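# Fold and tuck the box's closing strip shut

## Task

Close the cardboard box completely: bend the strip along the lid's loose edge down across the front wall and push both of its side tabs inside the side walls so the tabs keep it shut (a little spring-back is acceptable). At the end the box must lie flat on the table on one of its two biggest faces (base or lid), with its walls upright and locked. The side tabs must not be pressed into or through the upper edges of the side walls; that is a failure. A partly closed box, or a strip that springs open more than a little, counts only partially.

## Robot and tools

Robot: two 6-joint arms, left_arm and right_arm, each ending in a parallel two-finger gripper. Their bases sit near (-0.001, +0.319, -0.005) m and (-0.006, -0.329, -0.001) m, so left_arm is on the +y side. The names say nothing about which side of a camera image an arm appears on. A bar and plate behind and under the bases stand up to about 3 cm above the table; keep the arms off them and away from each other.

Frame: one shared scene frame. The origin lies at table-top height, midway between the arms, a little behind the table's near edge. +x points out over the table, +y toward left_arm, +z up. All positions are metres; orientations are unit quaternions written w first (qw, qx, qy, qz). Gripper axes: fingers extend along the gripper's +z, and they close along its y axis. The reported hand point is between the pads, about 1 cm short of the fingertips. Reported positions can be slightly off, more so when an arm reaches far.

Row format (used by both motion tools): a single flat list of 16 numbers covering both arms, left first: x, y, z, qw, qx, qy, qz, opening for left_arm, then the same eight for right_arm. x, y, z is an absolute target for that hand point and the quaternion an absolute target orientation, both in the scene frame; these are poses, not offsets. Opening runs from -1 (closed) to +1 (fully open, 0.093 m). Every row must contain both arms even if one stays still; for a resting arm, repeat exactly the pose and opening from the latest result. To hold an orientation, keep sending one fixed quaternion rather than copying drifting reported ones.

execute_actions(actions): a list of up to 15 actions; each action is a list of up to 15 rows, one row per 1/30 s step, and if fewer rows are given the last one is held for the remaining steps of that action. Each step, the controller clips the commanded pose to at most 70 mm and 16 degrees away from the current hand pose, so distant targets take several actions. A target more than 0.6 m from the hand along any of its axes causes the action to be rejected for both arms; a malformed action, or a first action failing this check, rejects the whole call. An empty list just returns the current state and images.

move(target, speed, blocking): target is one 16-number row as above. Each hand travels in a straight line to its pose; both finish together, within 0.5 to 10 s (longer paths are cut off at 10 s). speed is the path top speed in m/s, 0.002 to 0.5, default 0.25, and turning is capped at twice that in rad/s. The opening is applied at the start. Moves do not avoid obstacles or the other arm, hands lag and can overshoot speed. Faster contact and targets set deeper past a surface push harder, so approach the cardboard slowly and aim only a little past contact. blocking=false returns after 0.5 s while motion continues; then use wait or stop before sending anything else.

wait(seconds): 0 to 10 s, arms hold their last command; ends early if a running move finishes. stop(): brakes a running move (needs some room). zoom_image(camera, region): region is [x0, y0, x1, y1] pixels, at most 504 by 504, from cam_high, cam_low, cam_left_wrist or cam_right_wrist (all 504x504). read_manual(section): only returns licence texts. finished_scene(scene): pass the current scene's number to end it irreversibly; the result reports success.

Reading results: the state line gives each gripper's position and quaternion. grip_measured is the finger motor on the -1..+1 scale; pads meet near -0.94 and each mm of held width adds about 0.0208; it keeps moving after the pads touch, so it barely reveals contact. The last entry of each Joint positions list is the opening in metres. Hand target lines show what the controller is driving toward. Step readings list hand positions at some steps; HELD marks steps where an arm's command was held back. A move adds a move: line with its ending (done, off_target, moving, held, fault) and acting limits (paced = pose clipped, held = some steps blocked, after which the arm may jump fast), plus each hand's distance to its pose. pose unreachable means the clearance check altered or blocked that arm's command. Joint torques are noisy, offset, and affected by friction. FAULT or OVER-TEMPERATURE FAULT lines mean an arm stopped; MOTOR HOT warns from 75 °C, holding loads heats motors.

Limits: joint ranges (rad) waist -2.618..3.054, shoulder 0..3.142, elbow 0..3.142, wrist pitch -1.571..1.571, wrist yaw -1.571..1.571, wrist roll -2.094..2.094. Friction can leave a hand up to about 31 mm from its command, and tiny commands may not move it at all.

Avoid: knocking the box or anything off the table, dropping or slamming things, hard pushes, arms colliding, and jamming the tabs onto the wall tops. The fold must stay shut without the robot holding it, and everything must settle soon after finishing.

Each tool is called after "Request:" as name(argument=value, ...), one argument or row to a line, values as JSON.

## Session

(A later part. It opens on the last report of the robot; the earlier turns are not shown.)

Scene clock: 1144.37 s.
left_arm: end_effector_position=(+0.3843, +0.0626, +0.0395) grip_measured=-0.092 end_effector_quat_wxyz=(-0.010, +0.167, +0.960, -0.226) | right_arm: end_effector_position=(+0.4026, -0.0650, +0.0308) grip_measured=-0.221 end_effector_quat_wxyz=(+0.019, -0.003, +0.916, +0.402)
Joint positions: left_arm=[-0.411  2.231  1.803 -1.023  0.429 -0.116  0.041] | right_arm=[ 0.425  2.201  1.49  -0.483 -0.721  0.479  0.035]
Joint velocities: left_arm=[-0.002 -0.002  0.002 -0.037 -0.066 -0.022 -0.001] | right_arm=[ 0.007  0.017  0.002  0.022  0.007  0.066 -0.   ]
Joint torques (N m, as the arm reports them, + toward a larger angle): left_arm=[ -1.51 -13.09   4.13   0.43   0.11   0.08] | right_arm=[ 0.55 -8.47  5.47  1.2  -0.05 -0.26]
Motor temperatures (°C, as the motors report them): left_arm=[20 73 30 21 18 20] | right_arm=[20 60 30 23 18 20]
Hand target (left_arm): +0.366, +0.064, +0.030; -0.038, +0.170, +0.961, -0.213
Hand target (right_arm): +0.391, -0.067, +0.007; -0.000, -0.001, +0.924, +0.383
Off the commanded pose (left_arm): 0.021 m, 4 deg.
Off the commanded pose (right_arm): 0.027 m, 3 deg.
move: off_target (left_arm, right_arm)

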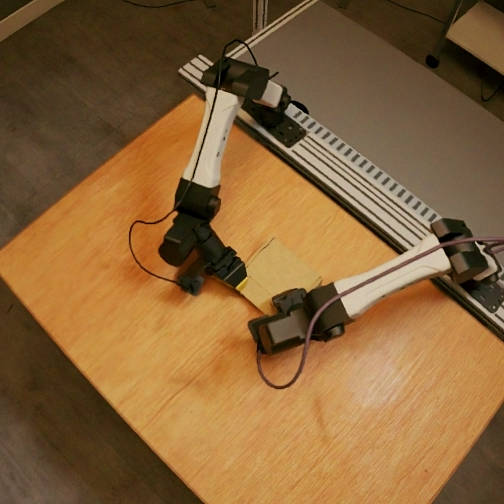

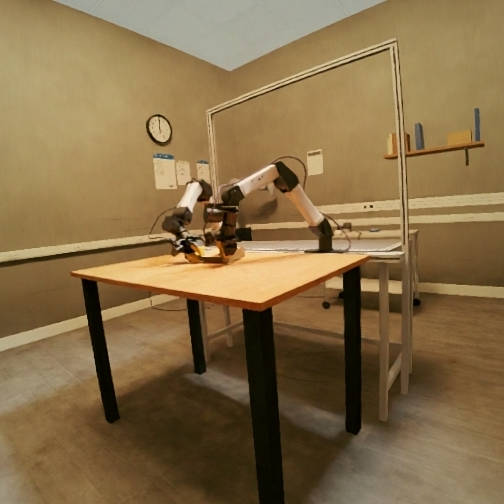

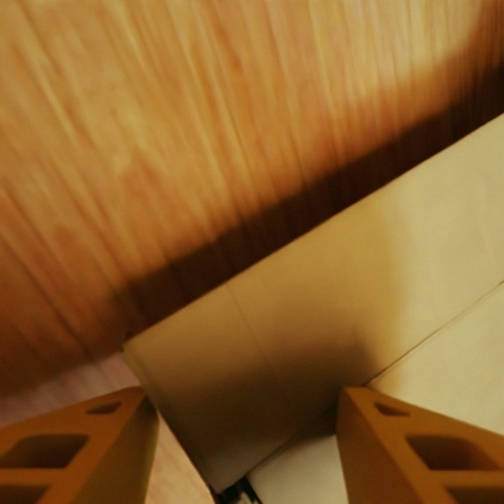

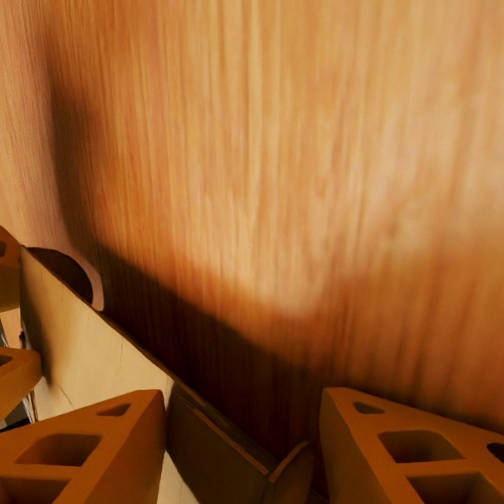

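Request:
move(
  target=[0.375,0.064,0.050,-0.0376,0.1695,0.9615,-0.2131,-0.09, 0.396,-0.068,0.050,0,0,0.924,0.383,-0.22],
  speed=0.02,
)

Request:
move(
  target=[0.375,0.075,0.09,-0.0376,0.1695,0.9615,-0.2131,0.3, 0.396,-0.080,0.09,0,0,0.924,0.383,0.2],
  speed=0.05,
)

Request:
move(
  target=[0.25,0.20,0.20,0.216,0,0.976,0,0.3, 0.25,-0.20,0.20,0.216,0,0.976,0,0.2],
  speed=0.15,
)

Scene clock: 1152.23 s.
left_arm: end_effector_position=(+0.3744, +0.0689, +0.0437) grip_measured=-0.092 end_effector_quat_wxyz=(-0.041, +0.160, +0.963, -0.215) | right_arm: end_effector_position=(+0.3945, -0.0712, +0.0383) grip_measured=-0.221 end_effector_quat_wxyz=(-0.009, +0.011, +0.924, +0.383)
Joint positions: left_arm=[-0.409  2.242  1.845 -1.122  0.424 -0.116  0.041] | right_arm=[ 0.424  2.189  1.534 -0.612 -0.704  0.479  0.035]
Joint velocities: left_arm=[-0.007  0.007 -0.012 -0.037 -0.022  0.022 -0.   ] | right_arm=[-0.002 -0.007 -0.012 -0.095  0.007  0.037  0.   ]
Joint torques (N m, as the arm reports them, + toward a larger angle): left_arm=[ -0.99 -12.6    9.58   0.36   0.16   0.15] | right_arm=[  0.26 -12.18   9.96   0.92  -0.21  -0.28]
Motor temperatures (°C, as the motors report them): left_arm=[20 73 30 21 18 20] | right_arm=[20 59 30 23 18 20]
Hand target (left_arm): +0.375, +0.064, +0.050; -0.037, +0.170, +0.961, -0.213
Hand target (right_arm): +0.396, -0.068, +0.050; +0.000, +0.000, +0.924, +0.383
Off the commanded pose (left_arm): 0.008 m, 1 deg.
Off the commanded pose (right_arm): 0.012 m, 2 deg.
move: off_target (right_arm)

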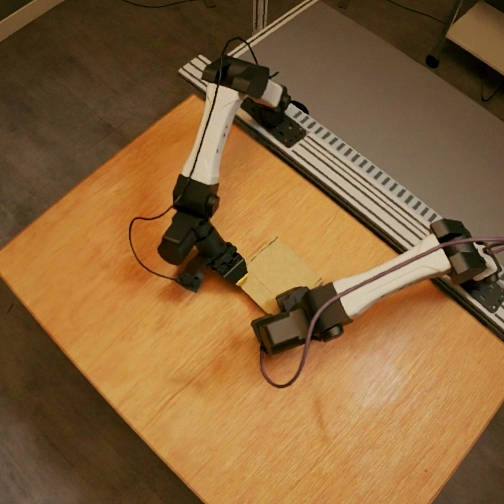

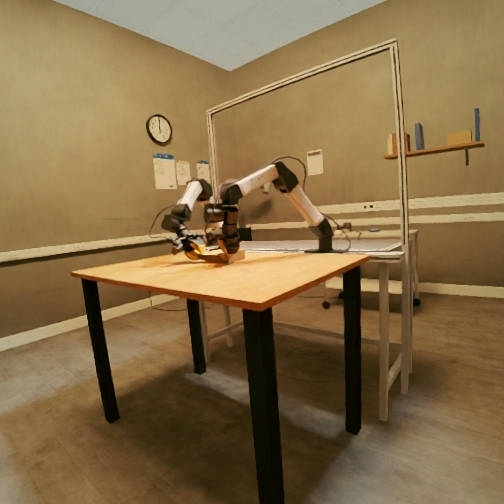

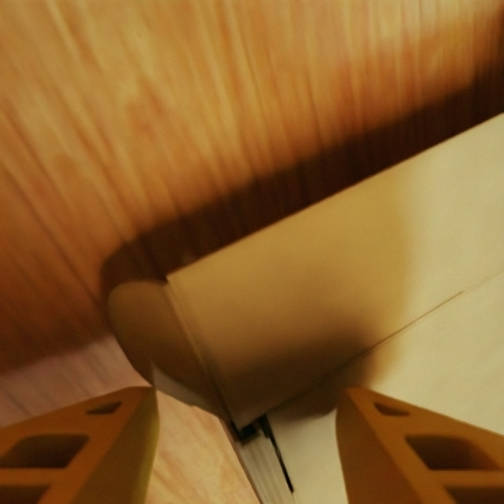

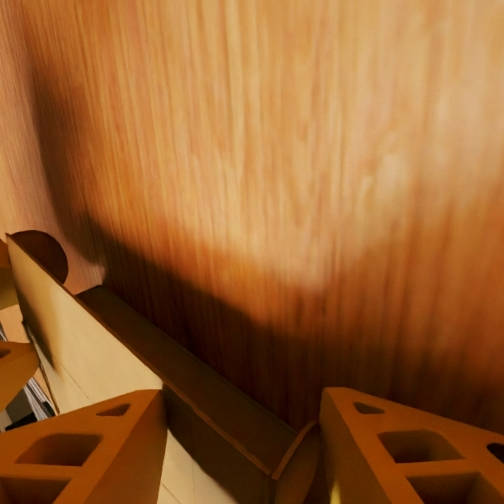

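Scene clock: 1153.73 s.
left_arm: end_effector_position=(+0.3706, +0.0733, +0.0749) grip_measured=+0.298 end_effector_quat_wxyz=(-0.053, +0.165, +0.962, -0.212) | right_arm: end_effector_position=(+0.3914, -0.0786, +0.0777) grip_measured=+0.199 end_effector_quat_wxyz=(-0.013, +0.008, +0.925, +0.379)
Joint positions: left_arm=[-0.405  2.233  1.955 -1.272  0.424 -0.094  0.059] | right_arm=[ 0.414  2.129  1.61  -0.773 -0.703  0.452  0.055]
Joint velocities: left_arm=[-0.012 -0.007 -0.007 -0.022 -0.066 -0.066  0.   ] | right_arm=[-0.002 -0.012 -0.012 -0.022  0.037 -0.037  0.   ]
Joint torques (N m, as the arm reports them, + toward a larger angle): left_arm=[  0.31 -14.38   9.43   0.29   0.16   0.16] | right_arm=[ -0.71 -11.72  10.28   0.9   -0.29  -0.3 ]
Motor temperatures (°C, as the motors report them): left_arm=[20 73 31 21 18 20] | right_arm=[20 60 30 23 18 20]
Hand target (left_arm): +0.375, +0.075, +0.090; -0.037, +0.169, +0.962, -0.213
Hand target (right_arm): +0.396, -0.080, +0.090; +0.000, +0.000, +0.924, +0.383
Off the commanded pose (left_arm): 0.016 m, 2 deg.
Off the commanded pose (right_arm): 0.013 m, 2 deg.
move: off_target (left_arm, right_arm)

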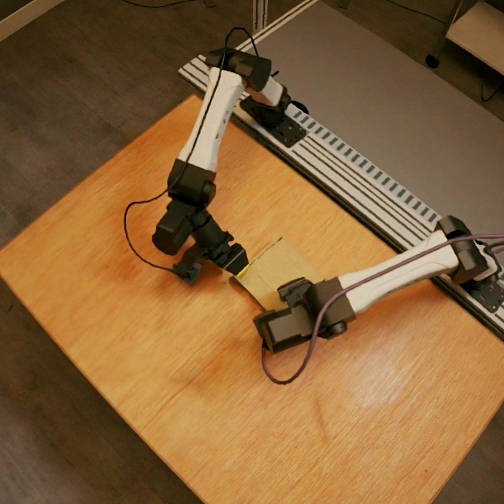

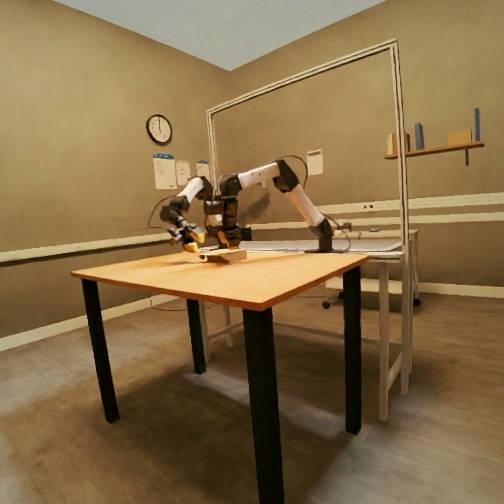

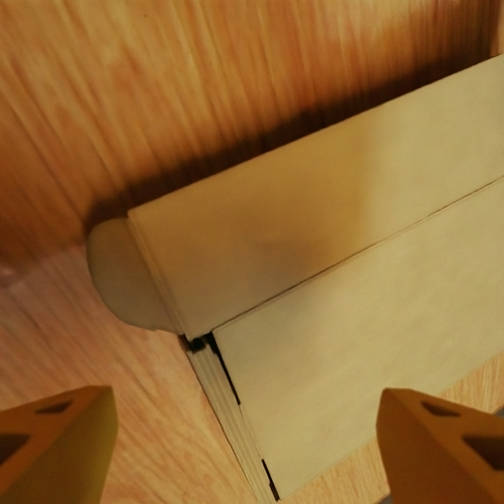

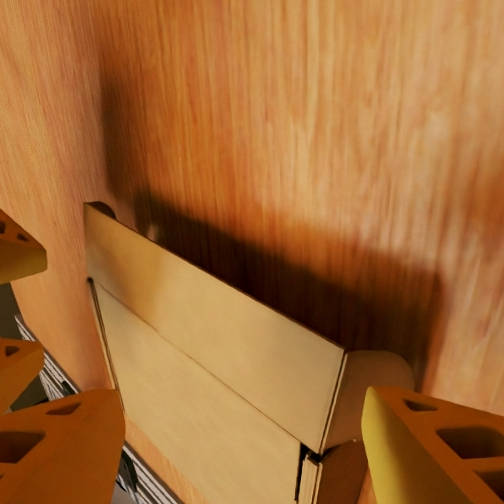

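Scene clock: 1157.27 s.
left_arm: end_effector_position=(+0.2563, +0.1945, +0.2059) grip_measured=+0.298 end_effector_quat_wxyz=(+0.223, -0.003, +0.975, -0.008) | right_arm: end_effector_position=(+0.2552, -0.2010, +0.1994) grip_measured=+0.199 end_effector_quat_wxyz=(+0.215, -0.002, +0.977, +0.001)
Joint positions: left_arm=[-0.59   1.284  1.31  -1.202 -0.258 -0.569  0.06 ] | right_arm=[ 0.714  1.346  1.301 -1.178  0.275  0.576  0.055]
Joint velocities: left_arm=[-0.002 -0.012  0.002  0.007 -0.037 -0.007 -0.   ] | right_arm=[-0.002  0.022  0.012 -0.066 -0.022  0.051  0.001]
Joint torques (N m, as the arm reports them, + toward a larger angle): left_arm=[-0.84 -5.41  5.34  1.05 -0.22  0.  ] | right_arm=[ 0.62 -5.3   7.44  1.13  0.31 -0.07]
Motor temperatures (°C, as the motors report them): left_arm=[20 72 31 21 18 20] | right_arm=[20 59 30 23 18 20]
Hand target (left_arm): +0.249, +0.198, +0.201; +0.216, -0.002, +0.976, +0.000
Hand target (right_arm): +0.250, -0.203, +0.198; +0.214, -0.001, +0.977, -0.003
Off the commanded pose (left_arm): 0.010 m, 1 deg.
Off the commanded pose (right_arm): 0.005 m, 0 deg.
move: done

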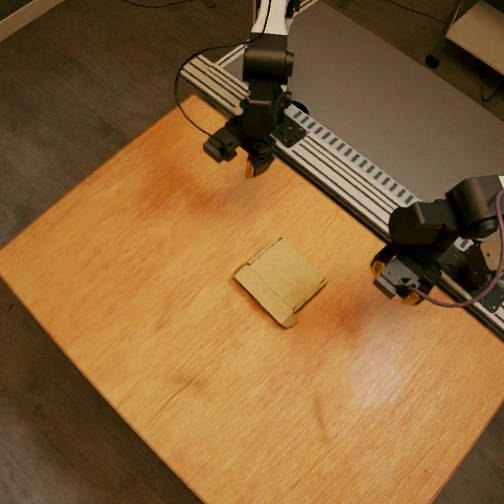

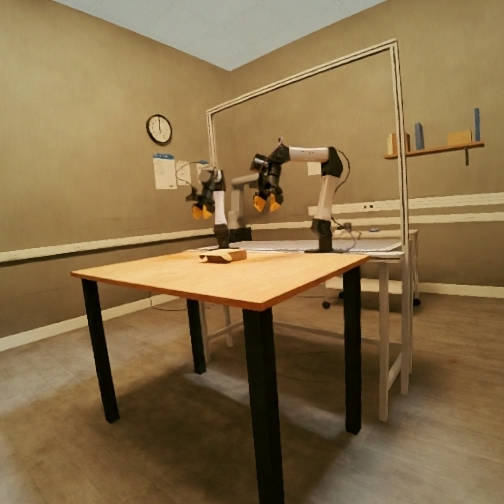

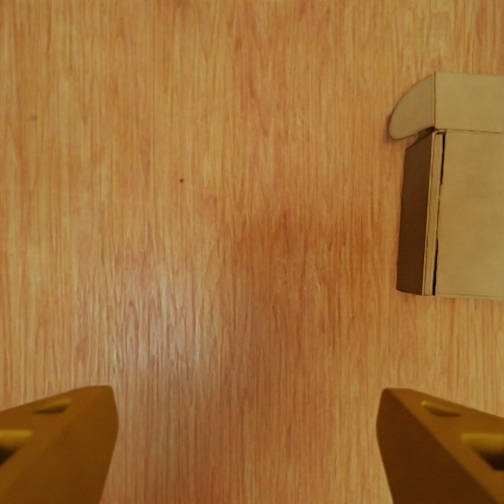

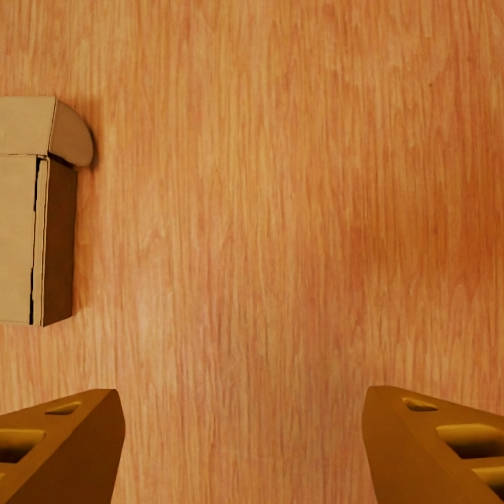

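Request:
move(
  target=[0.32,0.078,0.09,0,0,1,0,-1.0, 0.31,-0.17,0.09,0,0,0.866,0.5,0.35],
  speed=0.12,
)

Scene clock: 1282.43 s.
left_arm: end_effector_position=(+0.3216, +0.0858, +0.0830) grip_measured=-0.981 end_effector_quat_wxyz=(-0.001, +0.001, +1.000, +0.006) | right_arm: end_effector_position=(+0.3038, -0.1667, +0.0890) grip_measured=+0.349 end_effector_quat_wxyz=(-0.010, +0.009, +0.868, +0.497)
Joint positions: left_arm=[-0.615  2.065  1.778 -1.284 -0.027 -0.64   0.   ] | right_arm=[ 0.153  1.806  1.069 -0.728 -1.006  0.15   0.062]
Joint velocities: left_arm=[ 0.012 -0.007 -0.002  0.037 -0.007 -0.051  0.   ] | right_arm=[ 0.007  0.002  0.012  0.051 -0.022  0.022 -0.   ]
Joint torques (N m, as the arm reports them, + toward a larger angle): left_arm=[ -0.83 -11.07   9.51   0.24   0.05   0.01] | right_arm=[-0.77 -6.62  8.65  0.85 -0.52 -0.31]
Motor temperatures (°C, as the motors report them): left_arm=[20 48 32 23 18 20] | right_arm=[20 45 30 23 18 20]
Hand target (left_arm): +0.321, +0.079, +0.090; +0.001, +0.003, +1.000, -0.001
Hand target (right_arm): +0.310, -0.167, +0.091; +0.002, +0.000, +0.864, +0.503
Off the commanded pose (left_arm): 0.011 m, 1 deg.
Off the commanded pose (right_arm): 0.007 m, 2 deg.
move: off_target (left_arm)

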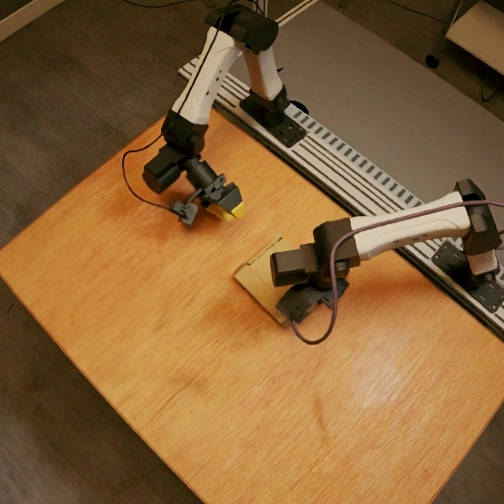

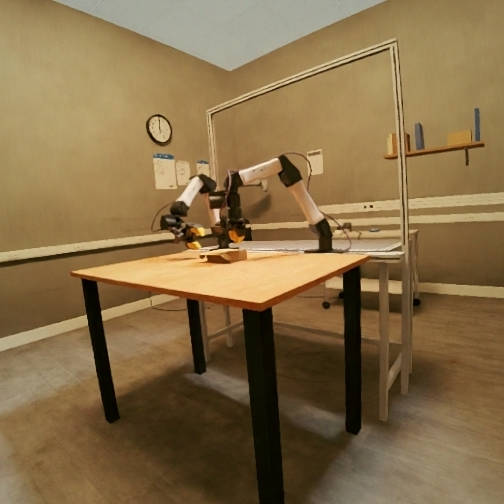

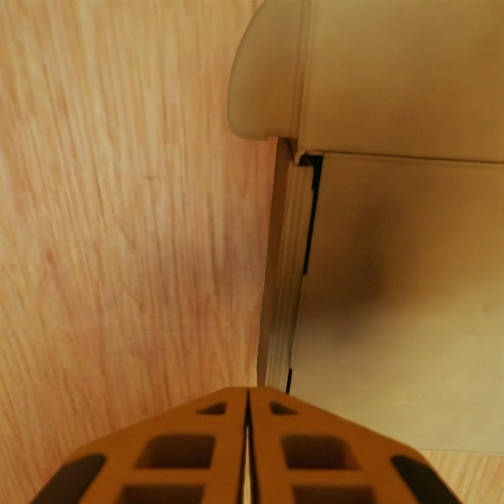

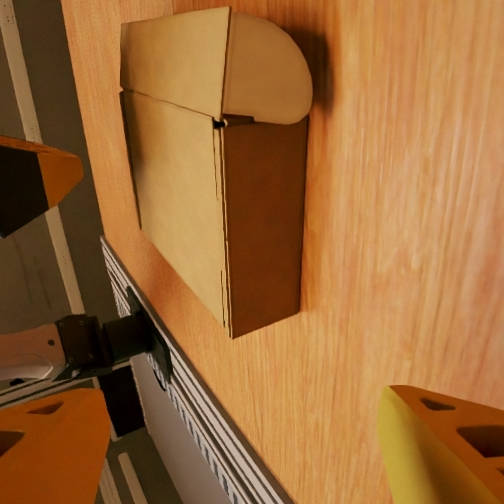

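Request:
move(
  target=[0.32,0.069,0.066,0,0,1,0,-1.0, 0.315,-0.15,0.06,0,0,0.866,0.5,0.35],
  speed=0.03,
)

Scene clock: 1293.03 s.
left_arm: end_effector_position=(+0.3235, +0.0736, +0.0716) grip_measured=-0.981 end_effector_quat_wxyz=(+0.003, -0.001, +1.000, +0.003) | right_arm: end_effector_position=(+0.3185, -0.1542, +0.0663) grip_measured=+0.349 end_effector_quat_wxyz=(+0.006, +0.000, +0.866, +0.501)
Joint positions: left_arm=[-0.636  2.095  1.778 -1.244 -0.027 -0.665  0.   ] | right_arm=[ 0.185  1.877  1.046 -0.546 -1.007  0.21   0.062]
Joint velocities: left_arm=[-0.002 -0.002 -0.012 -0.007 -0.007 -0.095  0.   ] | right_arm=[-0.007  0.022  0.007  0.037  0.007 -0.007 -0.   ]
Joint torques (N m, as the arm reports them, + toward a larger angle): left_arm=[ -0.79 -11.23   5.46   0.63   0.04  -0.02] | right_arm=[ 0.73 -7.    5.81  1.   -0.39 -0.12]
Motor temperatures (°C, as the motors report them): left_arm=[20 51 33 23 18 20] | right_arm=[20 46 31 23 18 20]
Hand target (left_arm): +0.320, +0.069, +0.066; +0.000, -0.000, +1.000, -0.000
Hand target (right_arm): +0.315, -0.150, +0.060; +0.000, -0.000, +0.866, +0.500
Off the commanded pose (left_arm): 0.008 m, 1 deg.
Off the commanded pose (right_arm): 0.008 m, 1 deg.
move: done

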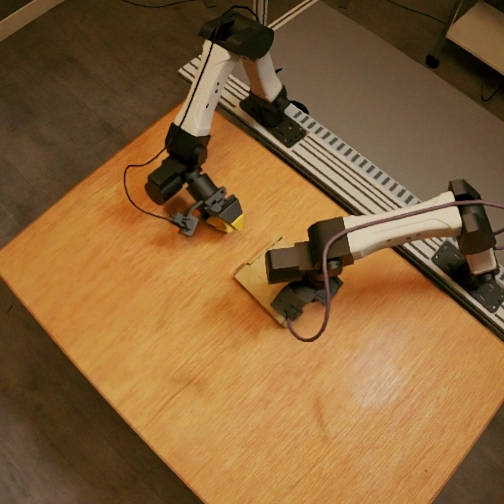

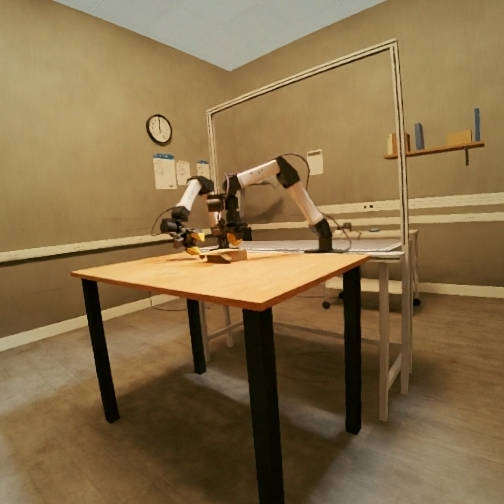

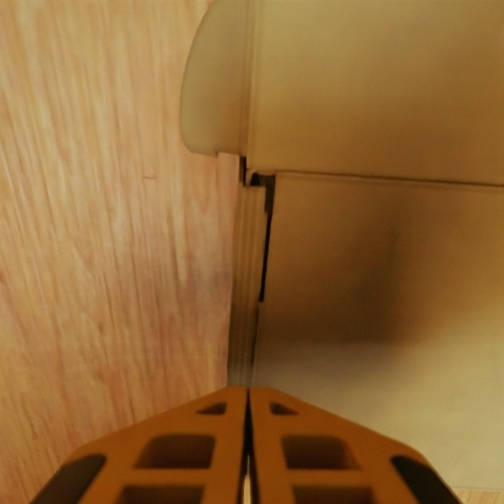

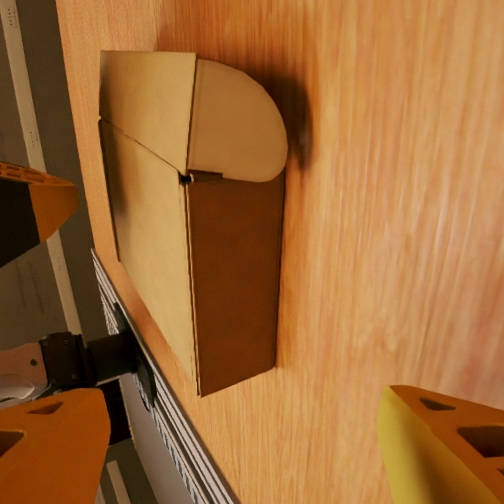

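Request:
move(
  target=[0.32,0.071,0.038,0,0,1,0,-1.0, 0.315,-0.15,0.06,0,0,0.866,0.5,0.35],
  speed=0.015,
)

Request:
move(
  target=[0.32,0.095,0.036,0,0,1,0,-1.0, 0.315,-0.15,0.06,0,0,0.866,0.5,0.35],
  speed=0.01,
)

Request:
zoom_image(
  camera="cam_low",
  region=[165, 220, 265, 270],
)

Scene clock: 1303.97 s.
left_arm: end_effector_position=(+0.3239, +0.0729, +0.0515) grip_measured=-0.981 end_effector_quat_wxyz=(+0.007, -0.001, +1.000, +0.000) | right_arm: end_effector_position=(+0.3191, -0.1541, +0.0665) grip_measured=+0.349 end_effector_quat_wxyz=(+0.007, +0.000, +0.865, +0.501)
Joint positions: left_arm=[-0.636  2.1    1.705 -1.158 -0.027 -0.666  0.   ] | right_arm=[ 0.185  1.877  1.046 -0.542 -1.007  0.211  0.062]
Joint velocities: left_arm=[-0.007 -0.012  0.002  0.081  0.066  0.037  0.   ] | right_arm=[-0.002  0.017  0.002  0.066  0.007 -0.007  0.001]
Joint torques (N m, as the arm reports them, + toward a larger angle): left_arm=[ -0.67 -10.8    3.53   0.83   0.04   0.03] | right_arm=[ 0.71 -6.99  5.77  1.03 -0.4  -0.13]
Motor temperatures (°C, as the motors report them): left_arm=[20 53 32 23 18 20] | right_arm=[20 47 30 22 18 20]
Hand target (left_arm): +0.319, +0.072, +0.038; -0.000, +0.000, +1.000, +0.000
Hand target (right_arm): +0.315, -0.150, +0.060; -0.000, -0.000, +0.866, +0.500
Off the commanded pose (left_arm): 0.014 m, 1 deg.
Off the commanded pose (right_arm): 0.009 m, 1 deg.
move: off_target (left_arm)

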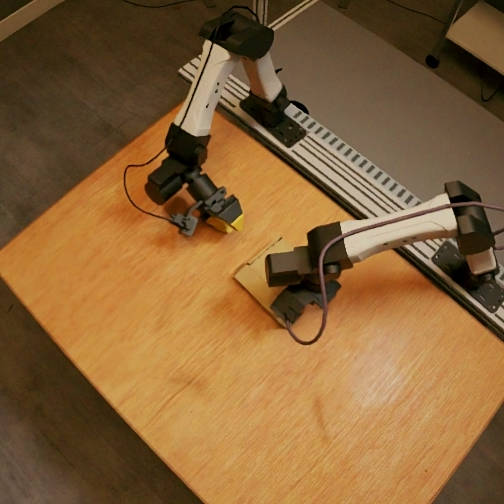

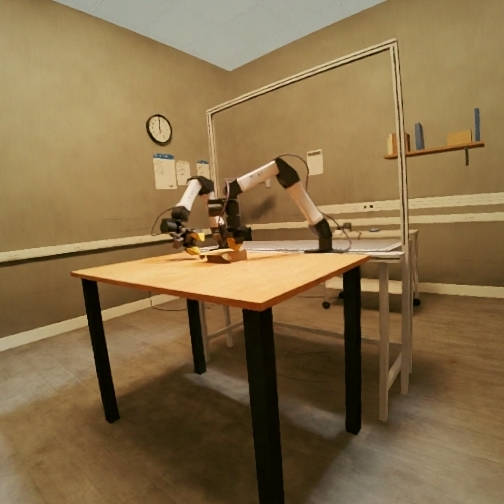

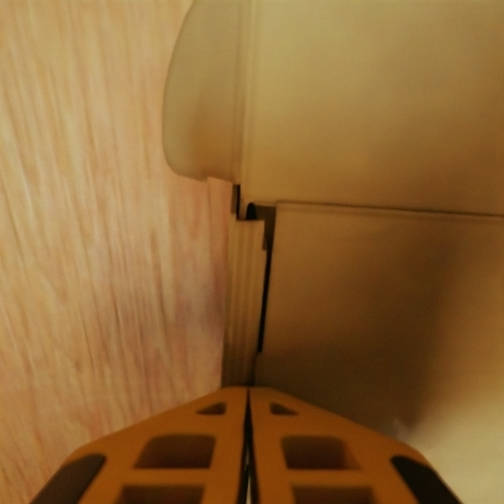

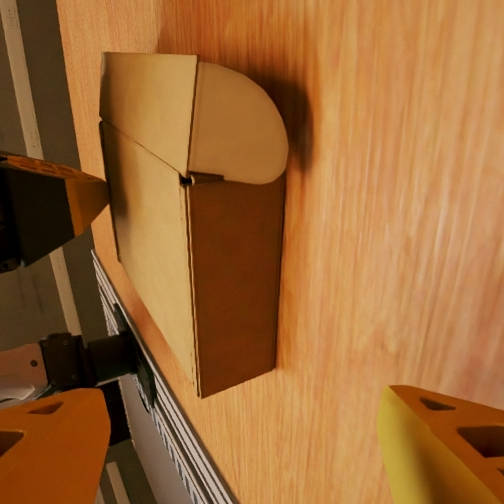

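Scene clock: 1307.00 s.
left_arm: end_effector_position=(+0.3245, +0.0958, +0.0465) grip_measured=-0.981 end_effector_quat_wxyz=(+0.008, -0.005, +1.000, +0.004) | right_arm: end_effector_position=(+0.3191, -0.1541, +0.0665) grip_measured=+0.349 end_effector_quat_wxyz=(+0.007, +0.000, +0.865, +0.501)
Joint positions: left_arm=[-0.592  2.052  1.614 -1.115 -0.034 -0.629  0.   ] | right_arm=[ 0.185  1.877  1.046 -0.542 -1.007  0.211  0.062]
Joint velocities: left_arm=[-0.012 -0.012  0.007  0.037  0.007  0.022  0.   ] | right_arm=[-0.002 -0.002  0.012 -0.007 -0.081 -0.022 -0.001]
Joint torques (N m, as the arm reports them, + toward a larger angle): left_arm=[ -0.17 -10.8    3.74   0.78   0.12   0.13] | right_arm=[ 0.73 -6.98  5.76  1.03 -0.39 -0.12]
Motor temperatures (°C, as the motors report them): left_arm=[20 54 32 23 18 20] | right_arm=[20 47 30 22 18 20]
Hand target (left_arm): +0.319, +0.095, +0.036; -0.001, +0.000, +1.000, +0.000
Hand target (right_arm): +0.315, -0.150, +0.060; -0.000, -0.000, +0.866, +0.500
Off the commanded pose (left_arm): 0.011 m, 1 deg.
Off the commanded pose (right_arm): 0.009 m, 1 deg.
move: off_target (left_arm)

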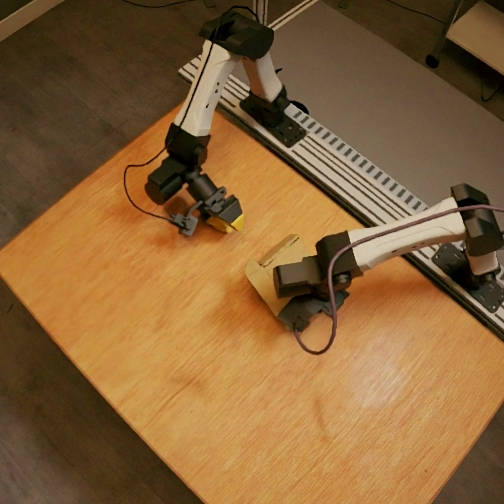

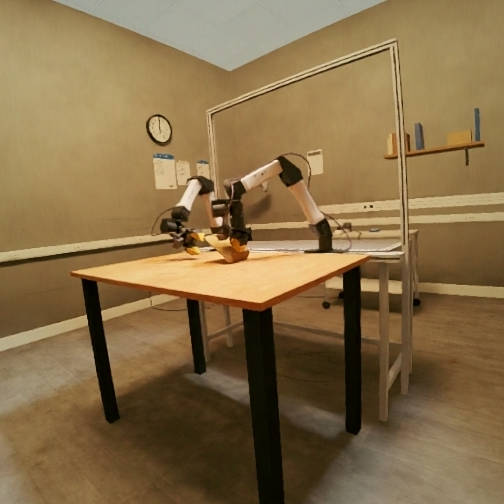

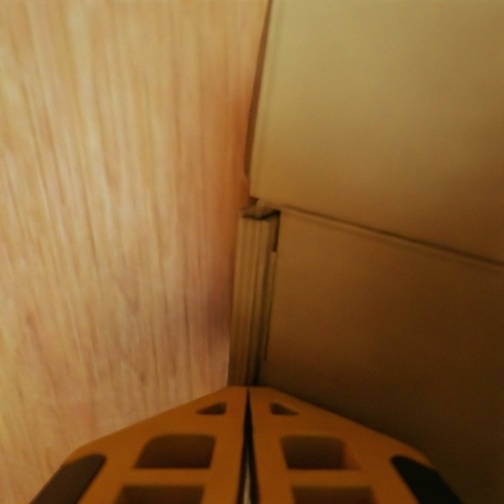

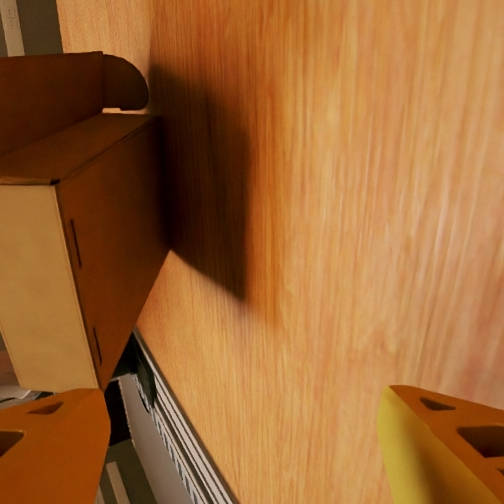

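Region (165, 220, 265, 270) of cam_low's 504x504 image, scaled by 5.040, with more detail than that image has.

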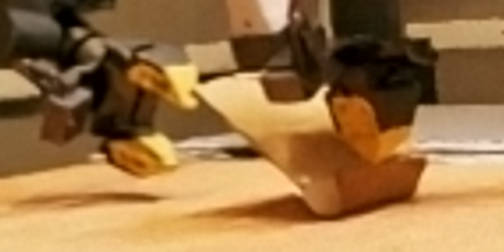

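Request:
move(
  target=[0.32,0.095,0.036,0,0,1,0,-1.0, 0.315,-0.105,0.140,0,0,0.866,0.5,0.5],
  speed=0.06,
)

Scene clock: 1315.17 s.
left_arm: end_effector_position=(+0.3246, +0.0966, +0.0464) grip_measured=-0.981 end_effector_quat_wxyz=(+0.009, -0.004, +1.000, +0.006) | right_arm: end_effector_position=(+0.3143, -0.1092, +0.1295) grip_measured=+0.499 end_effector_quat_wxyz=(-0.005, +0.005, +0.867, +0.499)
Joint positions: left_arm=[-0.592  2.052  1.614 -1.116 -0.039 -0.628  0.   ] | right_arm=[ 0.329  1.749  1.144 -0.589 -0.966  0.458  0.069]
Joint velocities: left_arm=[-0.022 -0.002  0.002  0.037 -0.007 -0.051  0.   ] | right_arm=[ 0.002 -0.012 -0.002 -0.007  0.037  0.081 -0.001]
Joint torques (N m, as the arm reports them, + toward a larger angle): left_arm=[ -0.15 -10.81   3.91   0.78   0.17   0.12] | right_arm=[ 0.58 -8.68 10.27  1.06 -0.32 -0.09]
Motor temperatures (°C, as the motors report them): left_arm=[20 55 32 23 18 20] | right_arm=[20 47 30 22 18 20]
Hand target (left_arm): +0.320, +0.095, +0.036; -0.001, -0.000, +1.000, +0.001
Hand target (right_arm): +0.314, -0.106, +0.139; +0.000, +0.000, +0.866, +0.500
Off the commanded pose (left_arm): 0.011 m, 1 deg.
Off the commanded pose (right_arm): 0.011 m, 1 deg.
move: off_target (left_arm, right_arm)

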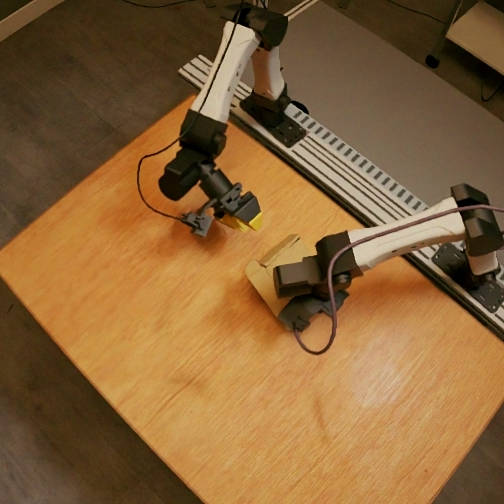

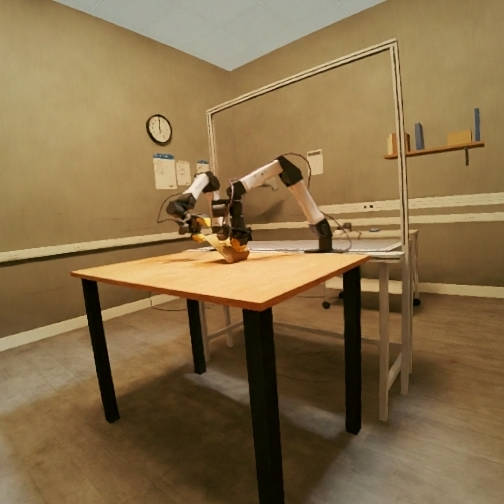

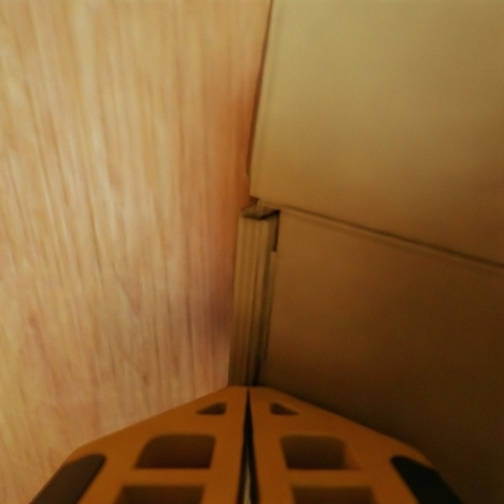

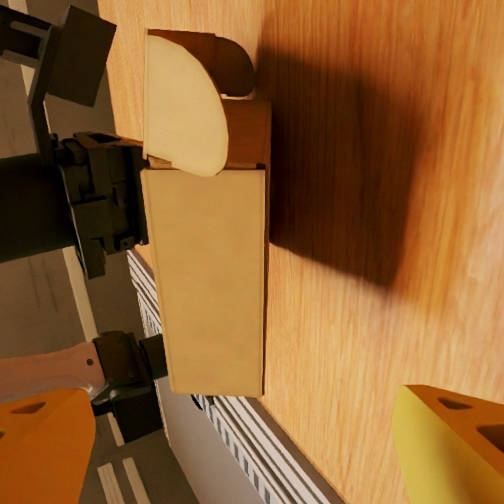

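Request:
move(
  target=[0.32,0.095,0.036,0,0,1,0,-1.0, 0.315,-0.097,0.152,0,0,0.866,0.5,0.5],
  speed=0.04,
)

Request:
move(
  target=[0.32,0.095,0.036,0,0,1,0,-1.0, 0.315,-0.052,0.112,0,0,0.866,0.5,0.5],
  speed=0.04,
)

Scene clock: 1329.13 s.
left_arm: end_effector_position=(+0.3246, +0.0966, +0.0464) grip_measured=-0.981 end_effector_quat_wxyz=(+0.009, -0.004, +1.000, +0.006) | right_arm: end_effector_position=(+0.3153, -0.1011, +0.1417) grip_measured=+0.499 end_effector_quat_wxyz=(-0.005, +0.005, +0.867, +0.499)
Joint positions: left_arm=[-0.592  2.052  1.614 -1.116 -0.039 -0.628  0.   ] | right_arm=[ 0.353  1.738  1.177 -0.601 -0.957  0.497  0.069]
Joint velocities: left_arm=[-0.017  0.012 -0.002  0.022  0.007  0.022  0.   ] | right_arm=[ 0.007  0.012 -0.002  0.051  0.007 -0.066 -0.001]
Joint torques (N m, as the arm reports them, + toward a larger angle): left_arm=[ -0.2  -10.66   3.81   0.78   0.15   0.14] | right_arm=[ 0.74 -8.74 10.43  1.14 -0.37 -0.11]
Motor temperatures (°C, as the motors report them): left_arm=[20 57 31 23 18 20] | right_arm=[20 50 32 22 18 20]
Hand target (left_arm): +0.320, +0.095, +0.036; -0.000, -0.000, +1.000, +0.000
Hand target (right_arm): +0.315, -0.097, +0.152; +0.000, +0.000, +0.866, +0.500
Off the commanded pose (left_arm): 0.011 m, 1 deg.
Off the commanded pose (right_arm): 0.011 m, 1 deg.
move: off_target (left_arm, right_arm)

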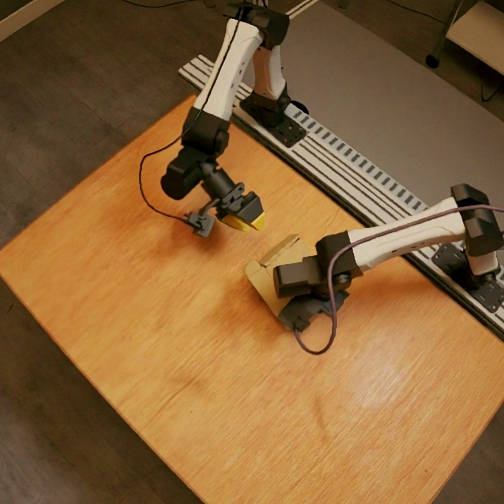

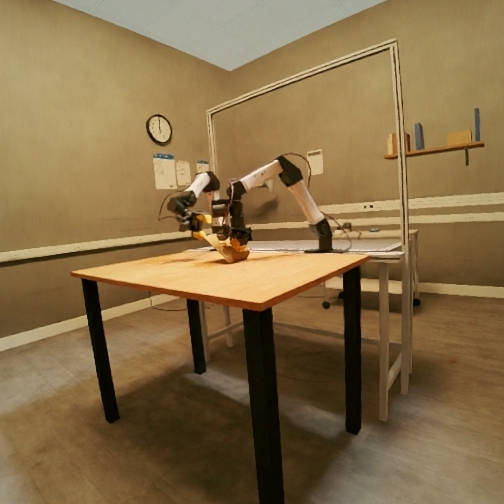

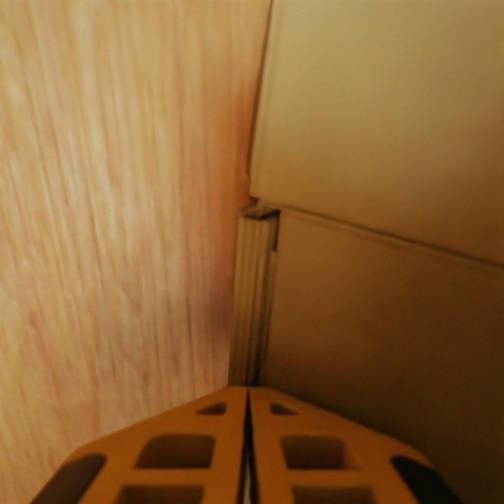

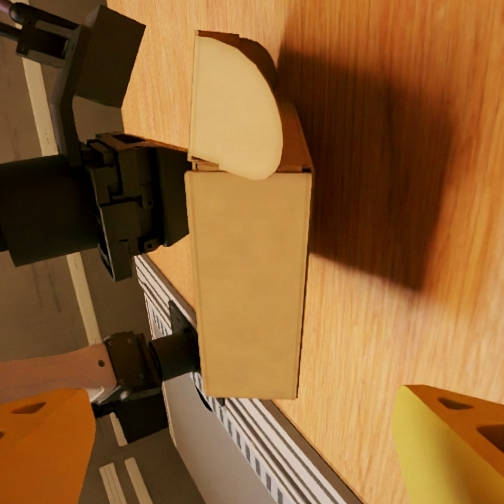

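Scene clock: 1331.00 s.
left_arm: end_effector_position=(+0.3246, +0.0967, +0.0464) grip_measured=-0.981 end_effector_quat_wxyz=(+0.009, -0.004, +1.000, +0.007) | right_arm: end_effector_position=(+0.3177, -0.0561, +0.1184) grip_measured=+0.499 end_effector_quat_wxyz=(+0.004, +0.000, +0.866, +0.501)
Joint positions: left_arm=[-0.592  2.052  1.614 -1.116 -0.039 -0.628  0.   ] | right_arm=[ 0.473  1.799  1.12  -0.322 -0.898  0.671  0.069]
Joint velocities: left_arm=[-0.017  0.017 -0.002 -0.037 -0.037 -0.037  0.   ] | right_arm=[ 0.007  0.002  0.007  0.037  0.022  0.022 -0.002]
Joint torques (N m, as the arm reports them, + toward a larger angle): left_arm=[ -0.09 -10.64   3.95   0.76   0.15   0.13] | right_arm=[ 0.57 -7.19  7.18  1.72 -0.29 -0.14]
Motor temperatures (°C, as the motors report them): left_arm=[20 57 31 23 18 20] | right_arm=[20 49 32 23 18 20]
Hand target (left_arm): +0.320, +0.095, +0.036; -0.000, -0.000, +1.000, +0.000
Hand target (right_arm): +0.315, -0.052, +0.112; +0.000, -0.000, +0.866, +0.500
Off the commanded pose (left_arm): 0.011 m, 1 deg.
Off the commanded pose (right_arm): 0.008 m, 0 deg.
move: off_target (left_arm)

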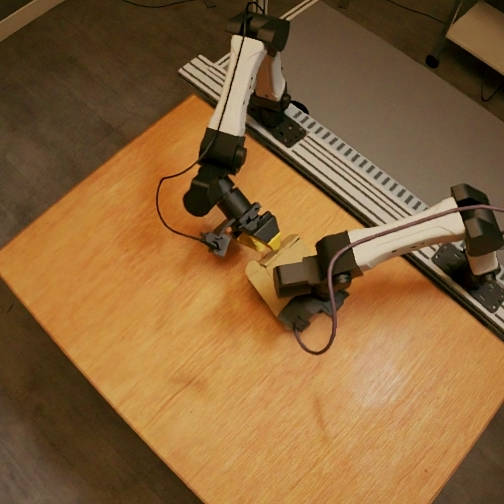

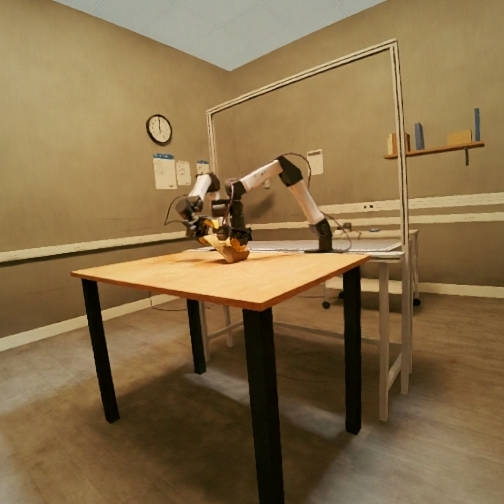

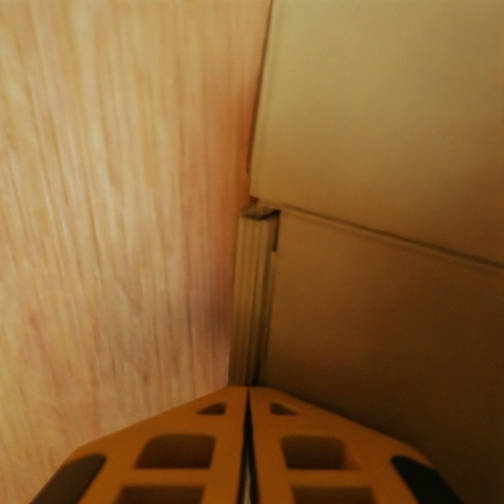

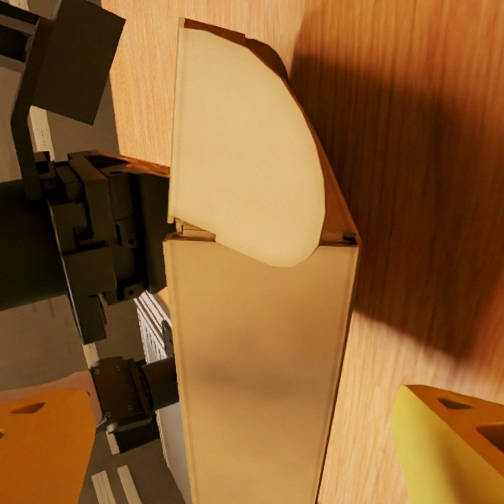

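Request:
move(
  target=[0.32,0.095,0.036,0,0,1,0,-1.0, 0.313,-0.018,0.0925,0,0,0.866,0.5,0.5],
  speed=0.03,
)

Scene clock: 1338.90 s.
left_arm: end_effector_position=(+0.3246, +0.0966, +0.0464) grip_measured=-0.981 end_effector_quat_wxyz=(+0.009, -0.004, +1.000, +0.006) | right_arm: end_effector_position=(+0.3159, -0.0222, +0.0984) grip_measured=+0.499 end_effector_quat_wxyz=(+0.002, +0.000, +0.866, +0.500)
Joint positions: left_arm=[-0.592  2.052  1.614 -1.116 -0.039 -0.628  0.   ] | right_arm=[ 0.56   1.87   1.105 -0.155 -0.849  0.78   0.069]
Joint velocities: left_arm=[-0.017  0.017  0.017 -0.007  0.095 -0.007  0.   ] | right_arm=[-0.002 -0.002 -0.012  0.007 -0.022  0.051 -0.   ]
Joint torques (N m, as the arm reports them, + toward a larger angle): left_arm=[ -0.18 -10.8    3.88   0.79   0.14   0.12] | right_arm=[ 0.85 -7.66  6.98  1.82 -0.19 -0.09]
Motor temperatures (°C, as the motors report them): left_arm=[20 57 31 23 18 20] | right_arm=[20 49 31 23 18 20]
Hand target (left_arm): +0.320, +0.095, +0.036; -0.000, -0.000, +1.000, +0.000
Hand target (right_arm): +0.313, -0.018, +0.093; +0.000, -0.000, +0.866, +0.500
Off the commanded pose (left_arm): 0.011 m, 1 deg.
Off the commanded pose (right_arm): 0.008 m, 0 deg.
move: off_target (left_arm)

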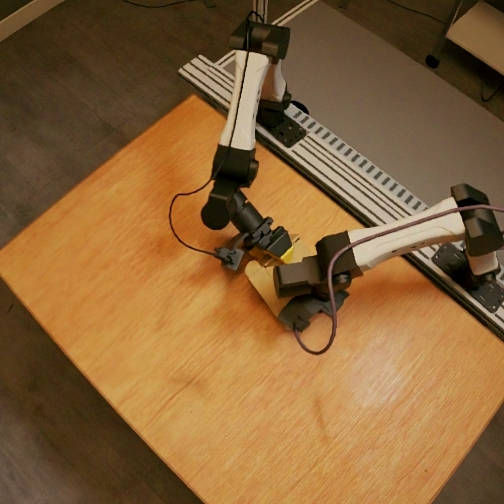

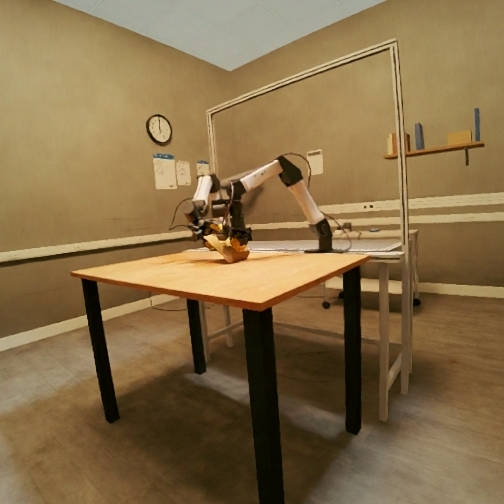

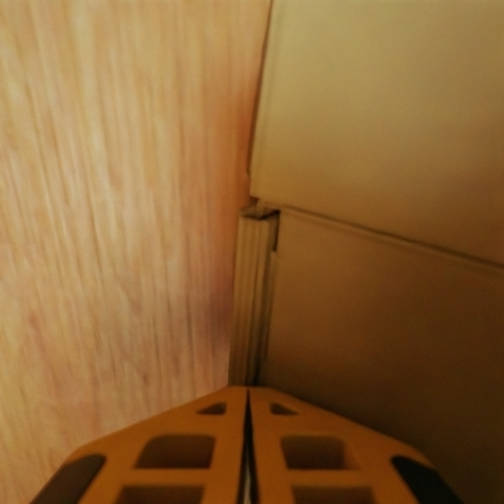

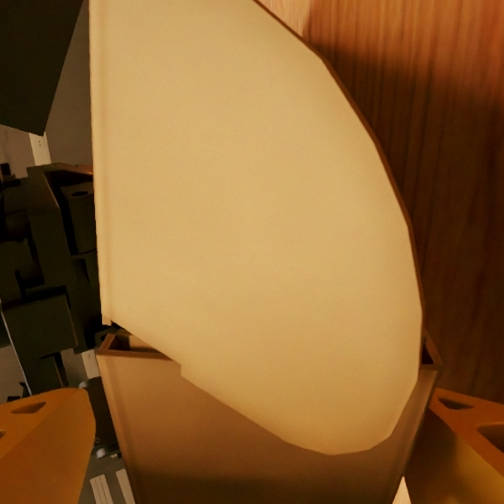

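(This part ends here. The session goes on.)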